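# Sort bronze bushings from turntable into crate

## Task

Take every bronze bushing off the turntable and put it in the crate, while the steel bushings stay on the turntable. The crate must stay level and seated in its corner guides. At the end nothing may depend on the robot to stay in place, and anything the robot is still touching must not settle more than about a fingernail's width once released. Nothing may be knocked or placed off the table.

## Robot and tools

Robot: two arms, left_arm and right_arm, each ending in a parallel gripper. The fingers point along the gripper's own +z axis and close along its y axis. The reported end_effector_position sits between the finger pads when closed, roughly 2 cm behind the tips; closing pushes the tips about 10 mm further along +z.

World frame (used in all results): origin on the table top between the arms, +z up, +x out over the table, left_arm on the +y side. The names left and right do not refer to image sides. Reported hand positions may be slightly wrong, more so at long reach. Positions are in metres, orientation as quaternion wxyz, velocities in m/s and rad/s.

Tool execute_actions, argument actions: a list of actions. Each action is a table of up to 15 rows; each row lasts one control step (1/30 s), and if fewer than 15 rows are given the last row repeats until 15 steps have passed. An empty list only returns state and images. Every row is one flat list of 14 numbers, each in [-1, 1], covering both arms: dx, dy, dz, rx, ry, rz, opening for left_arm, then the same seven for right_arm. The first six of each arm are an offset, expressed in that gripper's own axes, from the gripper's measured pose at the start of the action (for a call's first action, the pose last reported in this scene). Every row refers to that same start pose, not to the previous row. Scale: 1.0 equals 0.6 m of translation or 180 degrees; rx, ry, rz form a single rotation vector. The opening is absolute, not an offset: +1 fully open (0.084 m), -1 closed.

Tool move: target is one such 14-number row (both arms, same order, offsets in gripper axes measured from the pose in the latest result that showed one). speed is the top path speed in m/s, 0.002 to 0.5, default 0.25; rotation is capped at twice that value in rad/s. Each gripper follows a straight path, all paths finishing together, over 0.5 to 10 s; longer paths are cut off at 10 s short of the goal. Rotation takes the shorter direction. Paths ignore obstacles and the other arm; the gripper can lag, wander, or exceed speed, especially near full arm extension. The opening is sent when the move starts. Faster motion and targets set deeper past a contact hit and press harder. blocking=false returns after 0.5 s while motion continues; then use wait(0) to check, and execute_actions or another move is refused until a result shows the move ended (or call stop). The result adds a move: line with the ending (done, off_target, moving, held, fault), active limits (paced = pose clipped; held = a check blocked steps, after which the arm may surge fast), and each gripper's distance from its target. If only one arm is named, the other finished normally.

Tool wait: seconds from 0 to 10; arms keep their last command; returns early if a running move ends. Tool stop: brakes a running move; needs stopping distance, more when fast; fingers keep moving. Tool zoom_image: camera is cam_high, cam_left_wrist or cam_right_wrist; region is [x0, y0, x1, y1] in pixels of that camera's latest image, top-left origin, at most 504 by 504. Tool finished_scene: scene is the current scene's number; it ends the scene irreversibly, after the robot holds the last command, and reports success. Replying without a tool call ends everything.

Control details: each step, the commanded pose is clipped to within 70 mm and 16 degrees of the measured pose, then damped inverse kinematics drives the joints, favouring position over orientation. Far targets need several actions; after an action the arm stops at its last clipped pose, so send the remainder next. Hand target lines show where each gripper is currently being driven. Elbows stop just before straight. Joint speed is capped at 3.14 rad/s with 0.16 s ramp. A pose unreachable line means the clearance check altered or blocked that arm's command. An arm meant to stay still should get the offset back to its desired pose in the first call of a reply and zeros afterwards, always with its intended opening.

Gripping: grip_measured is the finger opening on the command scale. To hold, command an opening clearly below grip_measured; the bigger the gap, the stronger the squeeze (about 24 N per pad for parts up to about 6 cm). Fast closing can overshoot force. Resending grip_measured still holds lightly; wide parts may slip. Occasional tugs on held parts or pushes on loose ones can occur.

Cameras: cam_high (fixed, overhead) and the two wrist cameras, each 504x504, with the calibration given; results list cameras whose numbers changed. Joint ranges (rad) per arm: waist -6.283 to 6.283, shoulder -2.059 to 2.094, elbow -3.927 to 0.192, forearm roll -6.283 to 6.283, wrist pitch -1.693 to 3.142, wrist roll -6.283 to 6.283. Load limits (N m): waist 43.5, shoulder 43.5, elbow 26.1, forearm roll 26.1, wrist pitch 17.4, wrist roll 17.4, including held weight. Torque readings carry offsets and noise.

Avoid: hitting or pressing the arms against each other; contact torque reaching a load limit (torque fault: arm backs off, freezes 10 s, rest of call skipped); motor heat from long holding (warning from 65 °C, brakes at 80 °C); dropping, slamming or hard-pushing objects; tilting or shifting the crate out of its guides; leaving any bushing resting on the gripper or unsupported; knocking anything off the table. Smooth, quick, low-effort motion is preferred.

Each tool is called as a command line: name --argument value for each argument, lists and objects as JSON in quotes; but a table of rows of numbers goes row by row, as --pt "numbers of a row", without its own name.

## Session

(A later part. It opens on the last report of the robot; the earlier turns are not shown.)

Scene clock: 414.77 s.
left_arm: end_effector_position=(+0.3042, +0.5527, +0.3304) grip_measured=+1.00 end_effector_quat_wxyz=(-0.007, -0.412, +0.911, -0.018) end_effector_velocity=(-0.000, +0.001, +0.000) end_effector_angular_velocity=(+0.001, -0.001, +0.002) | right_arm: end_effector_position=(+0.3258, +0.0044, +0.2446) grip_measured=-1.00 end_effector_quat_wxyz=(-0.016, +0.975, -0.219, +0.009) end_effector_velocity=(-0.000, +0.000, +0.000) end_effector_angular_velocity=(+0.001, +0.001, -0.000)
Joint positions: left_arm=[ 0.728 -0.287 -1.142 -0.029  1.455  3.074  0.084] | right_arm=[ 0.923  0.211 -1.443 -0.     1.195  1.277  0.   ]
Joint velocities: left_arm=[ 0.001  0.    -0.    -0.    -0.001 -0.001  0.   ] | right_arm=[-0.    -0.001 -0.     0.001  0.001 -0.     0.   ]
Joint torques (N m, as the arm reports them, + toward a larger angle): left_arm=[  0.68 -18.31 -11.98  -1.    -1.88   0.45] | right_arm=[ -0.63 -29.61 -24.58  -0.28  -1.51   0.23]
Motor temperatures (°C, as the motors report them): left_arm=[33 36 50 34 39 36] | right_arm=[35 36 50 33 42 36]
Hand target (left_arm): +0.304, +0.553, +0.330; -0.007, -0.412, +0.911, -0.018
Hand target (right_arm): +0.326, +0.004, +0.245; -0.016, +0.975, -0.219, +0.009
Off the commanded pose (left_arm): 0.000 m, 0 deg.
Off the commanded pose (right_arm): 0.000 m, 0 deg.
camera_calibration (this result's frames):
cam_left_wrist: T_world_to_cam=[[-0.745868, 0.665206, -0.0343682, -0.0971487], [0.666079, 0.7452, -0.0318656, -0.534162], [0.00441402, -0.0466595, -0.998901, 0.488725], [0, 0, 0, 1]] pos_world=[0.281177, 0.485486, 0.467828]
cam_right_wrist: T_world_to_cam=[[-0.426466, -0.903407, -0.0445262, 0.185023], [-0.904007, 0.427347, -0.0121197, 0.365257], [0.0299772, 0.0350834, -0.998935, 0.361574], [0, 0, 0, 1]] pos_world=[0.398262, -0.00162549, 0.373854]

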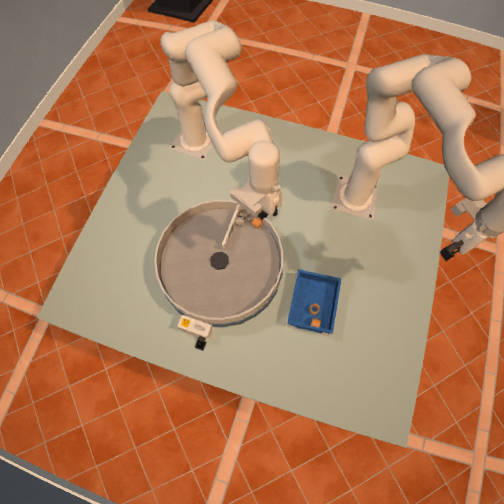

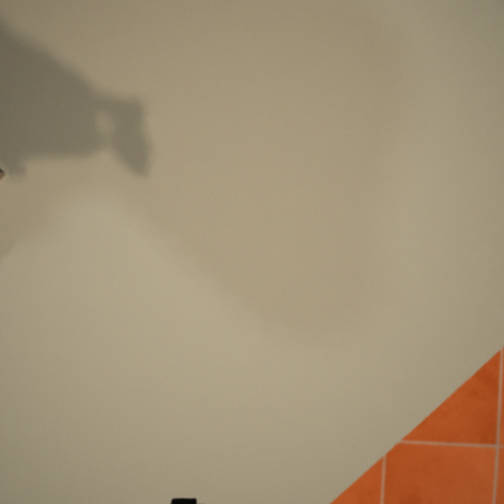

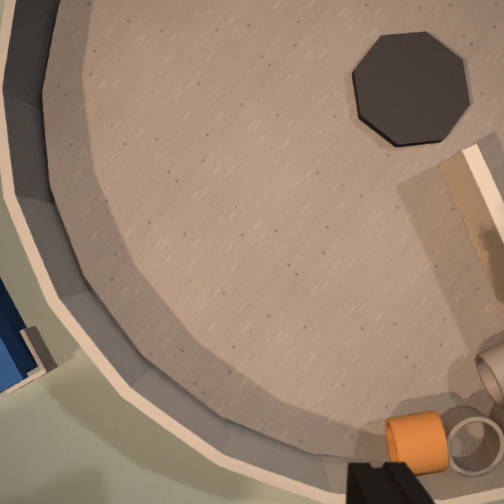

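move --target '[0,0,0,0,0,0,1, -0.048,0.09,0.18,0,0,0,-0.1]' --speed 0.15

move --target '[0,0,0,0,0,0,1, 0,0,0.078,0,0,0,-0.1]' --speed 0.05

move --target '[0,0,0,0,0,0,1, 0,0,0,0,0,0,-1]'

move --target '[0,0,0,0,0,0,1, 0,0,-0.2,0,0,0,-1]' --speed 0.1

Scene clock: 426.43 s.
left_arm: end_effector_position=(+0.3042, +0.5527, +0.3304) grip_measured=+1.00 end_effector_quat_wxyz=(-0.007, -0.412, +0.911, -0.018) end_effector_velocity=(-0.000, +0.000, +0.000) end_effector_angular_velocity=(+0.001, +0.000, -0.001) | right_arm: end_effector_position=(+0.2795, -0.0290, +0.1353) grip_measured=-0.11 end_effector_quat_wxyz=(-0.016, +0.975, -0.219, +0.009) end_effector_velocity=(-0.002, -0.001, -0.004) end_effector_angular_velocity=(+0.002, +0.001, -0.002)
Joint positions: left_arm=[ 0.728 -0.287 -1.142 -0.029  1.455  3.074  0.084] | right_arm=[ 0.947  0.134 -1.016 -0.001  0.844  1.302  0.039]
Joint velocities: left_arm=[-0.    -0.     0.     0.001 -0.     0.001  0.   ] | right_arm=[ 0.001  0.     0.012  0.003 -0.013  0.001  0.   ]
Joint torques (N m, as the arm reports them, + toward a larger angle): left_arm=[  0.45 -19.   -12.49  -1.35  -2.17   0.33] | right_arm=[ -0.96 -25.96 -22.98  -0.48  -1.48   0.07]
Motor temperatures (°C, as the motors report them): left_arm=[33 36 50 34 39 36] | right_arm=[35 36 51 33 42 36]
Hand target (left_arm): +0.304, +0.553, +0.330; -0.007, -0.412, +0.911, -0.018
Hand target (right_arm): +0.279, -0.029, +0.135; -0.016, +0.975, -0.219, +0.009
Off the commanded pose (left_arm): 0.000 m, 0 deg.
Off the commanded pose (right_arm): 0.001 m, 0 deg.
move: done
camera_calibration (this result's frames):
cam_left_wrist: T_world_to_cam=[[-0.745868, 0.665206, -0.0343682, -0.0971488], [0.666079, 0.7452, -0.0318657, -0.534162], [0.00441391, -0.0466595, -0.998901, 0.488725], [0, 0, 0, 1]] pos_world=[0.281177, 0.485486, 0.467828]
cam_right_wrist: T_world_to_cam=[[-0.426279, -0.90344, -0.0456293, 0.130301], [-0.904075, 0.427198, -0.0122501, 0.336423], [0.0305599, 0.0360303, -0.998883, 0.254846], [0, 0, 0, 1]] pos_world=[0.351909, -0.0351821, 0.264628]

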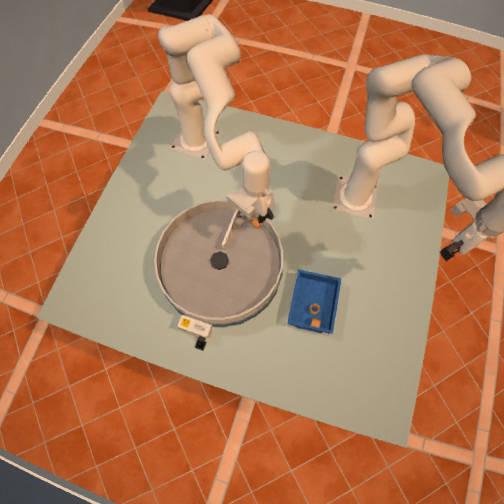

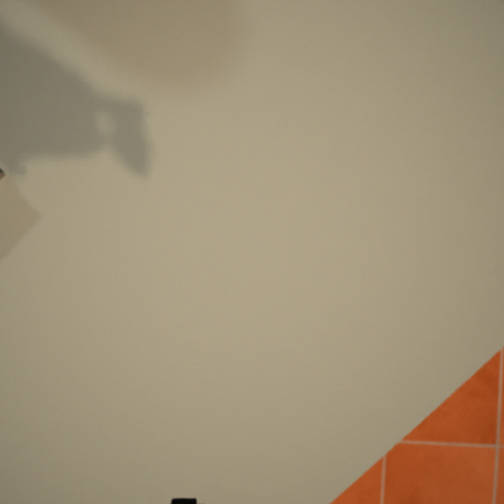

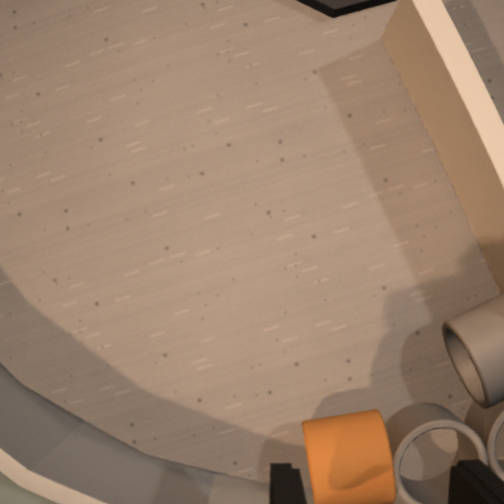

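Scene clock: 427.67 s.
left_arm: end_effector_position=(+0.3042, +0.5527, +0.3304) grip_measured=+1.00 end_effector_quat_wxyz=(-0.007, -0.412, +0.911, -0.018) end_effector_velocity=(-0.000, -0.000, -0.001) end_effector_angular_velocity=(-0.000, +0.001, -0.001) | right_arm: end_effector_position=(+0.2845, -0.0236, +0.0985) grip_measured=-0.10 end_effector_quat_wxyz=(-0.026, +0.975, -0.219, +0.014) end_effector_velocity=(-0.000, -0.000, +0.001) end_effector_angular_velocity=(+0.005, -0.006, +0.002)
Joint positions: left_arm=[ 0.728 -0.287 -1.142 -0.029  1.455  3.074  0.084] | right_arm=[ 0.947  0.208 -0.987 -0.002  0.72   1.302  0.04 ]
Joint velocities: left_arm=[-0.001  0.     0.001  0.001 -0.    -0.    -0.   ] | right_arm=[ 0.    -0.007  0.009 -0.001 -0.01  -0.001 -0.   ]
Joint torques (N m, as the arm reports them, + toward a larger angle): left_arm=[  0.57 -18.5  -12.21  -1.14  -2.07   0.25] | right_arm=[ 0.43  2.41 -0.9   0.04 -1.58  0.33]
Motor temperatures (°C, as the motors report them): left_arm=[33 36 50 34 39 36] | right_arm=[35 36 51 33 42 36]
Hand target (left_arm): +0.304, +0.553, +0.330; -0.007, -0.412, +0.911, -0.018
Hand target (right_arm): +0.281, -0.028, +0.089; -0.016, +0.975, -0.219, +0.009
Off the commanded pose (left_arm): 0.000 m, 0 deg.
Off the commanded pose (right_arm): 0.011 m, 1 deg.
move: off_target (right_arm)
camera_calibration (this result's frames):
cam_left_wrist: T_world_to_cam=[[-0.745868, 0.665206, -0.0343682, -0.0971487], [0.666079, 0.745201, -0.0318656, -0.534162], [0.00441403, -0.0466595, -0.998901, 0.488725], [0, 0, 0, 1]] pos_world=[0.281177, 0.485486, 0.467828]
cam_right_wrist: T_world_to_cam=[[-0.425721, -0.90244, -0.066057, 0.137511], [-0.903757, 0.427665, -0.0180659, 0.3387], [0.0445537, 0.0520085, -0.997652, 0.214011], [0, 0, 0, 1]] pos_world=[0.355108, -0.0318852, 0.228711]

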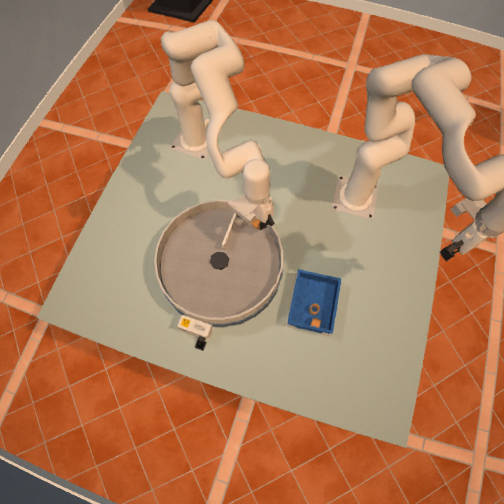

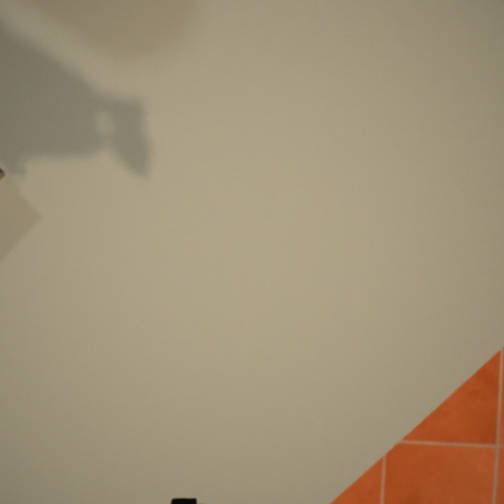

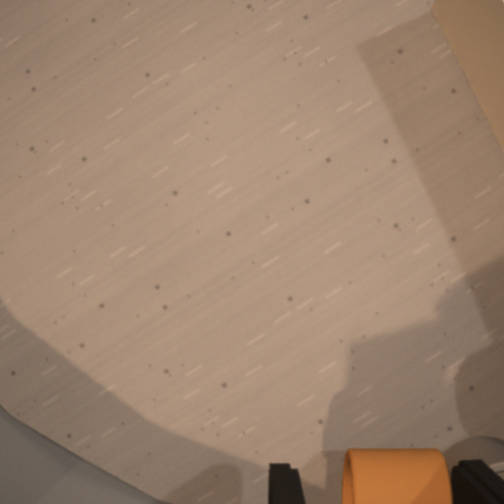

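Scene clock: 428.17 s.
left_arm: end_effector_position=(+0.3042, +0.5527, +0.3304) grip_measured=+1.00 end_effector_quat_wxyz=(-0.007, -0.412, +0.911, -0.018) end_effector_velocity=(+0.000, -0.000, +0.000) end_effector_angular_velocity=(+0.000, -0.001, -0.000) | right_arm: end_effector_position=(+0.2851, -0.0228, +0.0996) grip_measured=-0.44 end_effector_quat_wxyz=(-0.027, +0.975, -0.219, +0.015) end_effector_velocity=(+0.001, +0.000, +0.001) end_effector_angular_velocity=(-0.001, +0.002, -0.002)
Joint positions: left_arm=[ 0.728 -0.287 -1.142 -0.029  1.455  3.074  0.084] | right_arm=[ 0.947  0.207 -0.988 -0.001  0.719  1.302  0.025]
Joint velocities: left_arm=[-0.  0. -0. -0. -0.  0. -0.] | right_arm=[-0.001  0.001 -0.004  0.001  0.005  0.    -0.   ]
Joint torques (N m, as the arm reports them, + toward a larger angle): left_arm=[ -0.07 -18.22 -11.88  -1.38  -2.28   0.08] | right_arm=[-0.77 -8.63 -4.43 -0.35  1.16  0.09]
Motor temperatures (°C, as the motors report them): left_arm=[33 36 50 34 39 36] | right_arm=[35 36 50 33 42 36]
Hand target (left_arm): +0.304, +0.553, +0.330; -0.007, -0.412, +0.911, -0.018
Hand target (right_arm): +0.285, -0.024, +0.099; -0.026, +0.975, -0.219, +0.014
Off the commanded pose (left_arm): 0.000 m, 0 deg.
Off the commanded pose (right_arm): 0.002 m, 0 deg.
move: done
camera_calibration (this result's frames):
cam_left_wrist: T_world_to_cam=[[-0.745868, 0.665206, -0.0343684, -0.0971486], [0.666079, 0.745201, -0.0318656, -0.534162], [0.00441415, -0.0466596, -0.998901, 0.488725], [0, 0, 0, 1]] pos_world=[0.281177, 0.485486, 0.467828]
cam_right_wrist: T_world_to_cam=[[-0.425427, -0.90234, -0.0692409, 0.138851], [-0.903792, 0.427558, -0.0188491, 0.338934], [0.0466128, 0.0545605, -0.997422, 0.2145], [0, 0, 0, 1]] pos_world=[0.355398, -0.0313264, 0.229949]

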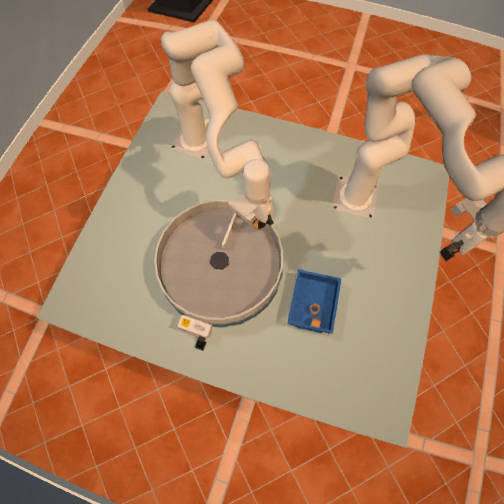

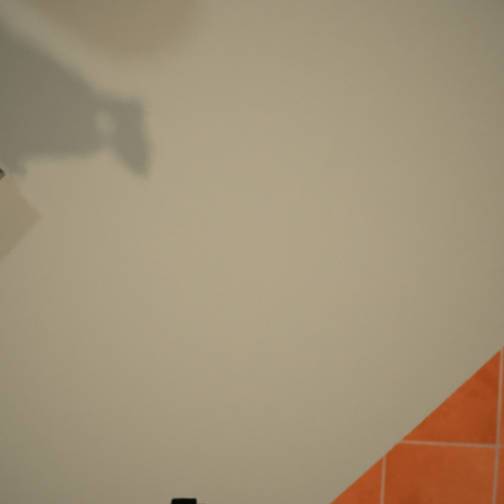

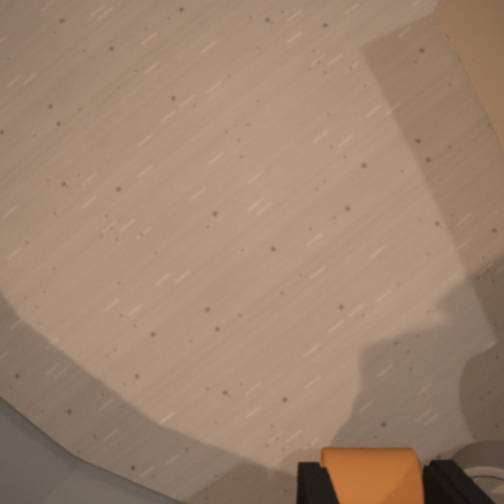

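Scene clock: 429.77 s.
left_arm: end_effector_position=(+0.3042, +0.5527, +0.3304) grip_measured=+1.00 end_effector_quat_wxyz=(-0.007, -0.412, +0.911, -0.018) end_effector_velocity=(+0.000, -0.001, -0.000) end_effector_angular_velocity=(-0.001, +0.001, -0.001) | right_arm: end_effector_position=(+0.2802, -0.0284, +0.2186) grip_measured=-0.44 end_effector_quat_wxyz=(-0.027, +0.975, -0.219, +0.015) end_effector_velocity=(-0.000, +0.000, +0.002) end_effector_angular_velocity=(-0.000, +0.003, -0.001)
Joint positions: left_arm=[ 0.728 -0.287 -1.142 -0.029  1.455  3.074  0.084] | right_arm=[ 0.947  0.02  -1.123 -0.001  1.041  1.302  0.025]
Joint velocities: left_arm=[-0.001  0.     0.001 -0.     0.001 -0.001 -0.   ] | right_arm=[-0.    -0.001 -0.005  0.002  0.008 -0.     0.   ]
Joint torques (N m, as the arm reports them, + toward a larger angle): left_arm=[  0.24 -19.19 -12.64  -1.26  -2.17  -0.05] | right_arm=[ -0.85 -25.12 -24.95  -0.32  -1.52   0.13]
Motor temperatures (°C, as the motors report them): left_arm=[33 36 50 34 39 36] | right_arm=[35 36 50 33 42 36]
Hand target (left_arm): +0.304, +0.553, +0.330; -0.007, -0.412, +0.911, -0.018
Hand target (right_arm): +0.280, -0.028, +0.219; -0.027, +0.975, -0.219, +0.015
Off the commanded pose (left_arm): 0.000 m, 0 deg.
Off the commanded pose (right_arm): 0.001 m, 0 deg.
move: done
camera_calibration (this result's frames):
cam_left_wrist: T_world_to_cam=[[-0.745868, 0.665206, -0.0343683, -0.0971486], [0.666079, 0.745201, -0.0318654, -0.534162], [0.00441424, -0.0466594, -0.998901, 0.488725], [0, 0, 0, 1]] pos_world=[0.281177, 0.485486, 0.467828]
cam_right_wrist: T_world_to_cam=[[-0.425632, -0.902324, -0.0681864, 0.139788], [-0.903726, 0.427705, -0.0186804, 0.339133], [0.0460194, 0.0536708, -0.997498, 0.333829], [0, 0, 0, 1]] pos_world=[0.350619, -0.0368318, 0.34886]

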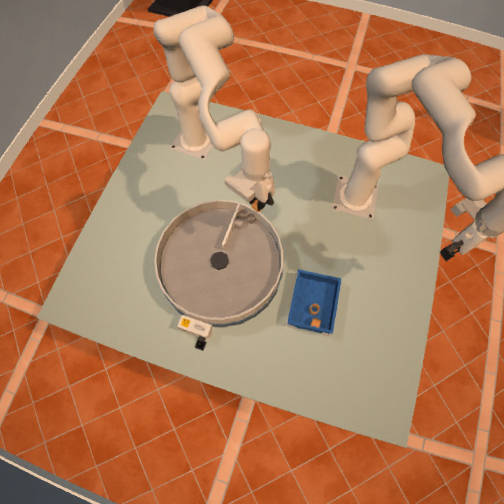

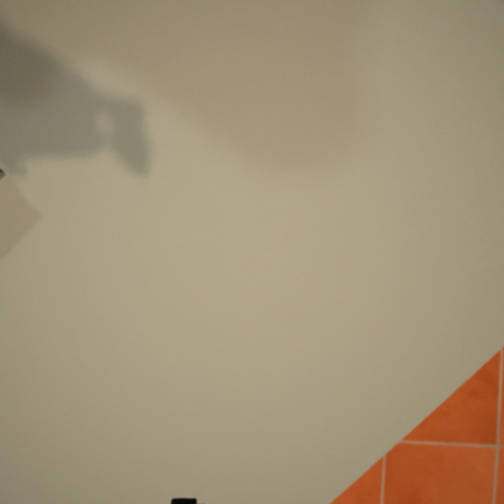

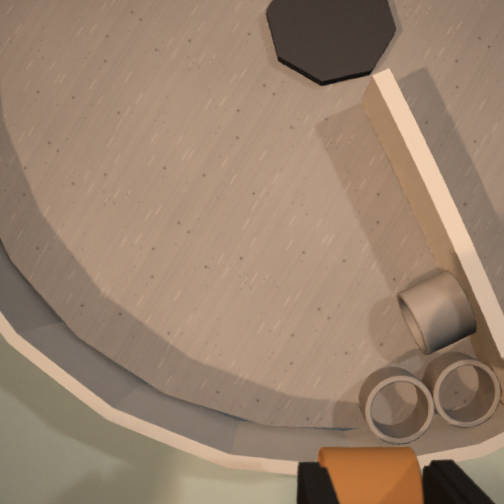

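move --target '[0,0,0,0,0,0,1, 0.067,-0.511,0.1,0,0,0,-1]' --speed 0.15

Scene clock: 438.13 s.
left_arm: end_effector_position=(+0.3042, +0.5527, +0.3304) grip_measured=+1.00 end_effector_quat_wxyz=(-0.007, -0.412, +0.911, -0.018) end_effector_velocity=(-0.000, +0.000, +0.000) end_effector_angular_velocity=(+0.000, -0.000, -0.000) | right_arm: end_effector_position=(+0.4490, +0.2337, +0.1779) grip_measured=-0.44 end_effector_quat_wxyz=(-0.184, +0.955, -0.215, +0.088) end_effector_velocity=(+0.000, +0.001, -0.004) end_effector_angular_velocity=(+0.000, -0.001, +0.001)
Joint positions: left_arm=[ 0.728 -0.287 -1.142 -0.029  1.455  3.074  0.084] | right_arm=[ 1.002  1.19  -2.695 -0.005  1.094  1.357  0.025]
Joint velocities: left_arm=[ 0.     0.    -0.001  0.     0.001  0.     0.   ] | right_arm=[ 0.     0.006  0.001 -0.    -0.007 -0.    -0.   ]
Joint torques (N m, as the arm reports them, + toward a larger angle): left_arm=[ -0.14 -18.36 -12.49  -0.9   -1.83   0.26] | right_arm=[ -0.32 -45.04 -25.5   -0.37  -2.16   0.15]
Motor temperatures (°C, as the motors report them): left_arm=[33 36 50 34 39 36] | right_arm=[35 36 51 33 42 36]
Hand target (left_arm): +0.304, +0.553, +0.330; -0.007, -0.412, +0.911, -0.018
Hand target (right_arm): +0.449, +0.234, +0.177; -0.184, +0.955, -0.215, +0.088
Off the commanded pose (left_arm): 0.000 m, 0 deg.
Off the commanded pose (right_arm): 0.001 m, 20 deg; orientation clipped at the last step of the last action.
elbow stopped short (right arm): the move would have taken joint 3 (elbow) straighter than the controller allows; a more bent joint 3 avoids this.
move: off_target (right_arm); limits=paced
camera_calibration (this result's frames):
cam_left_wrist: T_world_to_cam=[[-0.745868, 0.665206, -0.0343683, -0.0971487], [0.666079, 0.745201, -0.0318654, -0.534162], [0.00441422, -0.0466594, -0.998901, 0.488725], [0, 0, 0, 1]] pos_world=[0.281177, 0.485486, 0.467828]
cam_right_wrist: T_world_to_cam=[[-0.374123, -0.837596, -0.398076, 0.465748], [-0.892446, 0.441878, -0.0910153, 0.383302], [0.252135, 0.32121, -0.912826, 0.101233], [0, 0, 0, 1]] pos_world=[0.490799, 0.18822, 0.312697]

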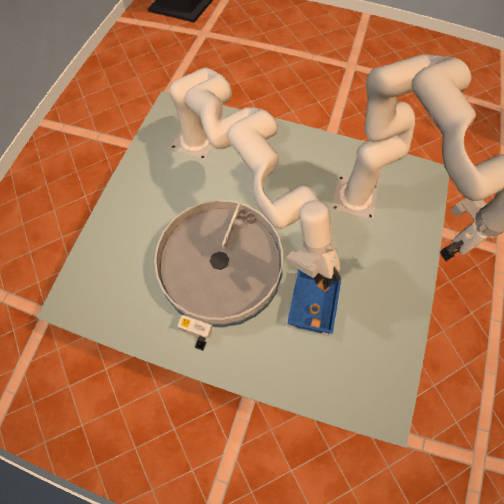

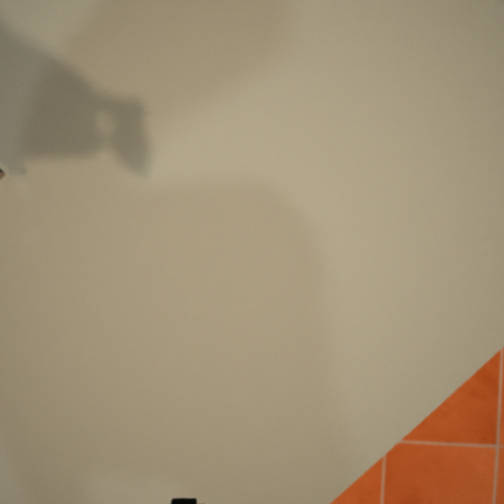

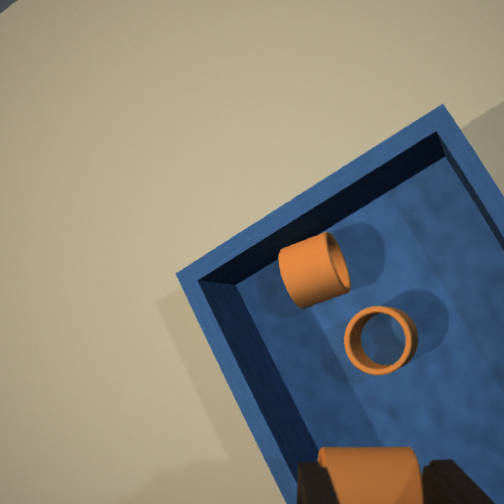

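move --target '[0,0,0,0,0,0,1, 0,0,0.03,0,0,0,-1]' --speed 0.05

move --target '[0,0,0,0,0,0,1, 0,0,0,0,0,0,1]'

move --target '[0,0,0,0,0,0,1, 0,0,-0.25,0,0,0,1]' --speed 0.15

Scene clock: 443.40 s.
left_arm: end_effector_position=(+0.3042, +0.5527, +0.3304) grip_measured=+1.00 end_effector_quat_wxyz=(-0.007, -0.412, +0.911, -0.018) end_effector_velocity=(+0.001, -0.001, +0.000) end_effector_angular_velocity=(-0.000, -0.001, -0.001) | right_arm: end_effector_position=(+0.4530, +0.2388, +0.1616) grip_measured=-0.44 end_effector_quat_wxyz=(-0.192, +0.953, -0.214, +0.092) end_effector_velocity=(+0.001, +0.002, +0.004) end_effector_angular_velocity=(+0.009, -0.007, -0.001)
Joint positions: left_arm=[ 0.728 -0.287 -1.142 -0.029  1.455  3.074  0.084] | right_arm=[ 1.002  1.22  -2.695 -0.005  1.047  1.357  0.025]
Joint velocities: left_arm=[-0.002 -0.    -0.    -0.001 -0.    -0.     0.   ] | right_arm=[ 0.    -0.001 -0.004 -0.    -0.006  0.002 -0.   ]
Joint torques (N m, as the arm reports them, + toward a larger angle): left_arm=[  0.06 -18.8  -12.55  -1.41  -2.14   0.18] | right_arm=[ -0.64 -45.18 -25.3   -0.42  -2.05   0.19]
Motor temperatures (°C, as the motors report them): left_arm=[33 36 50 34 39 36] | right_arm=[35 37 51 33 42 36]
Hand target (left_arm): +0.304, +0.553, +0.330; -0.007, -0.412, +0.911, -0.018
Hand target (right_arm): +0.453, +0.239, +0.161; -0.192, +0.953, -0.214, +0.092
Off the commanded pose (left_arm): 0.000 m, 0 deg.
Off the commanded pose (right_arm): 0.001 m, 1 deg.
elbow stopped short (right arm): the move would have taken joint 3 (elbow) straighter than the controller allows; a more bent joint 3 avoids this.
move: done
camera_calibration (this result's frames):
cam_left_wrist: T_world_to_cam=[[-0.745868, 0.665206, -0.0343683, -0.0971488], [0.666079, 0.7452, -0.0318656, -0.534162], [0.0044141, -0.0466595, -0.998901, 0.488725], [0, 0, 0, 1]] pos_world=[0.281177, 0.485486, 0.467828]
cam_right_wrist: T_world_to_cam=[[-0.36979, -0.832125, -0.413309, 0.464247], [-0.891517, 0.44305, -0.0943579, 0.382987], [0.261634, 0.333579, -0.905689, 0.075349], [0, 0, 0, 1]] pos_world=[0.4934, 0.191494, 0.296258]

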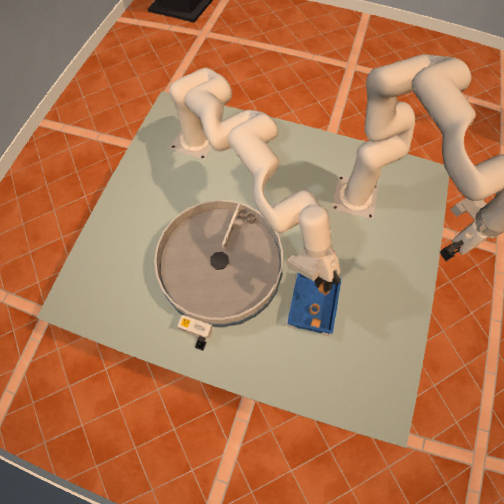

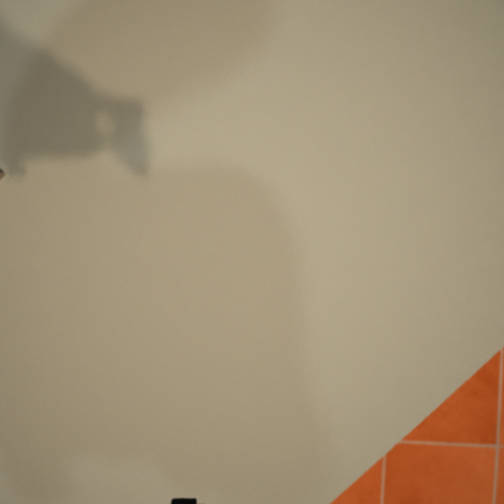

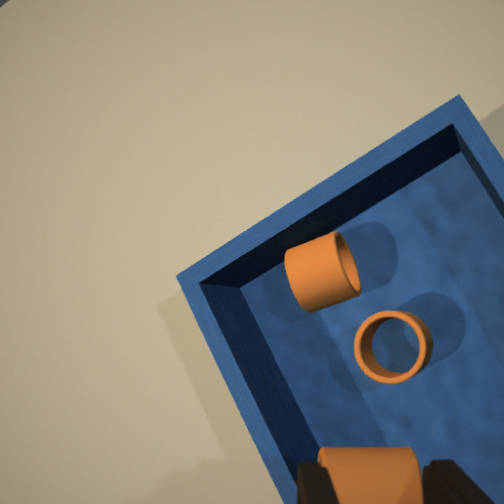

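Scene clock: 444.00 s.
left_arm: end_effector_position=(+0.3042, +0.5527, +0.3304) grip_measured=+1.00 end_effector_quat_wxyz=(-0.007, -0.412, +0.911, -0.018) end_effector_velocity=(+0.000, -0.000, +0.000) end_effector_angular_velocity=(+0.000, -0.000, -0.000) | right_arm: end_effector_position=(+0.4530, +0.2388, +0.1616) grip_measured=+1.00 end_effector_quat_wxyz=(-0.192, +0.953, -0.214, +0.092) end_effector_velocity=(+0.000, -0.001, +0.001) end_effector_angular_velocity=(-0.002, -0.000, -0.000)
Joint positions: left_arm=[ 0.728 -0.287 -1.142 -0.029  1.455  3.074  0.084] | right_arm=[ 1.002  1.22  -2.695 -0.005  1.047  1.357  0.084]
Joint velocities: left_arm=[-0.001  0.     0.     0.    -0.001 -0.     0.   ] | right_arm=[-0.    -0.001 -0.001 -0.002  0.003  0.     0.   ]
Joint torques (N m, as the arm reports them, + toward a larger angle): left_arm=[ -0.23 -18.57 -12.31  -1.72  -2.26   0.05] | right_arm=[ -0.56 -44.48 -25.24  -0.41  -2.13   0.28]
Motor temperatures (°C, as the motors report them): left_arm=[33 36 50 34 39 36] | right_arm=[35 37 51 33 42 36]
Hand target (left_arm): +0.304, +0.553, +0.330; -0.007, -0.412, +0.911, -0.018
Hand target (right_arm): +0.453, +0.239, +0.162; -0.192, +0.953, -0.214, +0.092
Off the commanded pose (left_arm): 0.000 m, 0 deg.
Off the commanded pose (right_arm): 0.000 m, 0 deg.
elbow stopped short (right arm): the move would have taken joint 3 (elbow) straighter than the controller allows; a more bent joint 3 avoids this.
move: done
camera_calibration (this result's frames):
cam_left_wrist: T_world_to_cam=[[-0.745868, 0.665206, -0.0343684, -0.0971487], [0.666079, 0.7452, -0.0318653, -0.534162], [0.00441437, -0.0466594, -0.998901, 0.488725], [0, 0, 0, 1]] pos_world=[0.281177, 0.485486, 0.467828]
cam_right_wrist: T_world_to_cam=[[-0.369785, -0.832118, -0.413327, 0.464252], [-0.891516, 0.443052, -0.0943617, 0.382988], [0.261645, 0.333594, -0.90568, 0.0753493], [0, 0, 0, 1]] pos_world=[0.493399, 0.191493, 0.29627]

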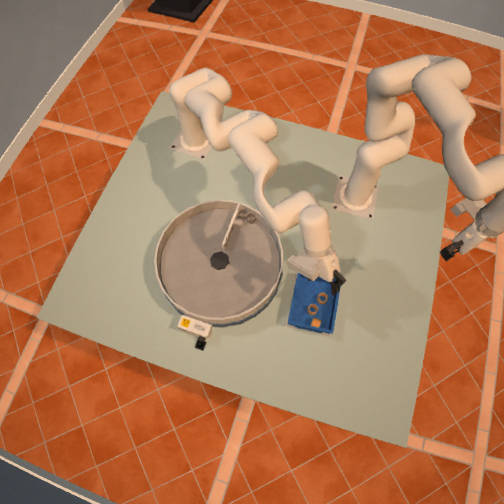

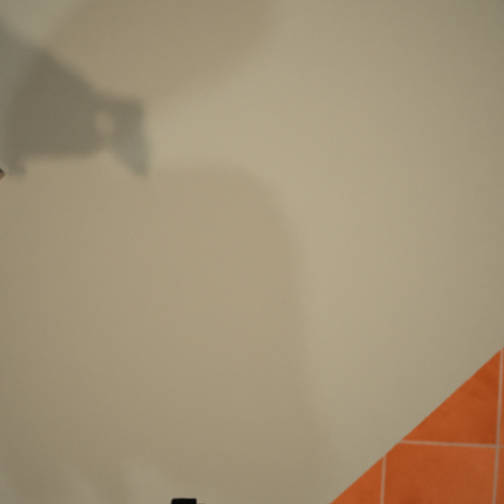

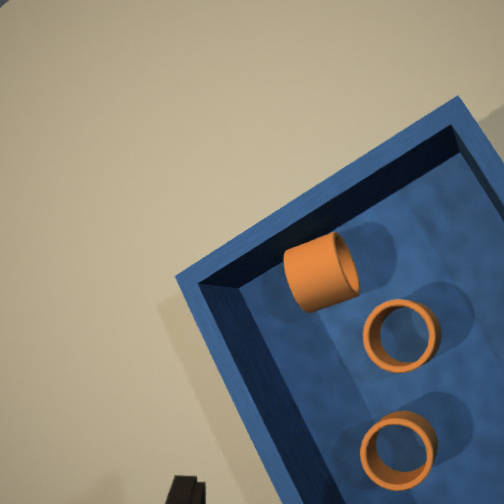

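Scene clock: 445.50 s.
left_arm: end_effector_position=(+0.3042, +0.5527, +0.3304) grip_measured=+1.00 end_effector_quat_wxyz=(-0.007, -0.412, +0.911, -0.018) end_effector_velocity=(-0.001, +0.000, -0.000) end_effector_angular_velocity=(-0.000, +0.001, +0.000) | right_arm: end_effector_position=(+0.4145, +0.1898, +0.2969) grip_measured=+1.00 end_effector_quat_wxyz=(-0.191, +0.954, -0.214, +0.091) end_effector_velocity=(+0.000, +0.000, +0.011) end_effector_angular_velocity=(+0.015, -0.011, -0.000)
Joint positions: left_arm=[ 0.728 -0.287 -1.142 -0.029  1.455  3.074  0.084] | right_arm=[ 1.003  0.696 -2.168 -0.005  1.046  1.358  0.084]
Joint velocities: left_arm=[ 0.001 -0.     0.     0.     0.     0.001  0.   ] | right_arm=[-0.    -0.015  0.003  0.001 -0.007  0.     0.   ]
Joint torques (N m, as the arm reports them, + toward a larger angle): left_arm=[  0.24 -18.56 -12.39  -1.46  -1.94   0.15] | right_arm=[ -0.52 -39.52 -25.57  -0.56  -2.15   0.24]
Motor temperatures (°C, as the motors report them): left_arm=[33 36 50 34 39 36] | right_arm=[35 37 51 33 42 36]
Hand target (left_arm): +0.304, +0.553, +0.330; -0.007, -0.412, +0.911, -0.018
Hand target (right_arm): +0.415, +0.190, +0.298; -0.192, +0.953, -0.214, +0.092
Off the commanded pose (left_arm): 0.000 m, 0 deg.
Off the commanded pose (right_arm): 0.001 m, 0 deg.
move: done
camera_calibration (this result's frames):
cam_left_wrist: T_world_to_cam=[[-0.745868, 0.665206, -0.0343684, -0.0971487], [0.666079, 0.7452, -0.0318652, -0.534163], [0.00441439, -0.0466593, -0.998901, 0.488725], [0, 0, 0, 1]] pos_world=[0.281177, 0.485486, 0.467828]
cam_right_wrist: T_world_to_cam=[[-0.370298, -0.832765, -0.41156, 0.464901], [-0.891628, 0.442911, -0.0939657, 0.383095], [0.260536, 0.332163, -0.906526, 0.22525], [0, 0, 0, 1]] pos_world=[0.455044, 0.142656, 0.431527]

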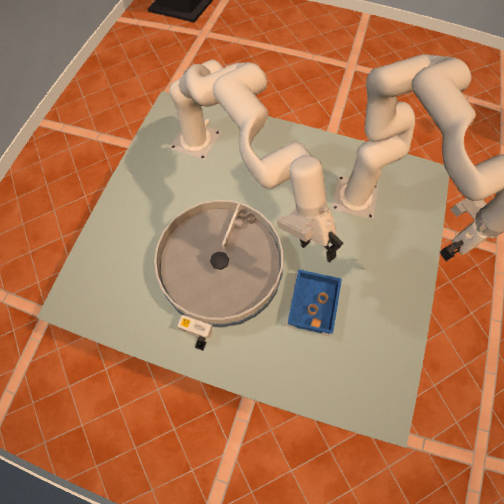

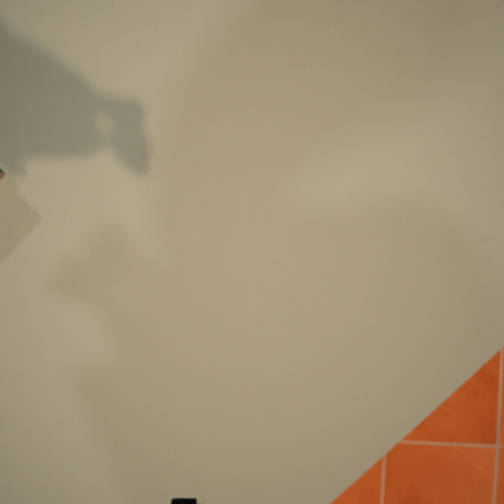

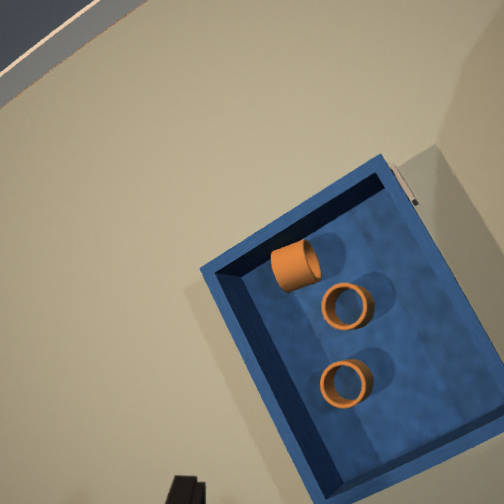

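finished_scene --scene 1

The scene is finished: the task was done.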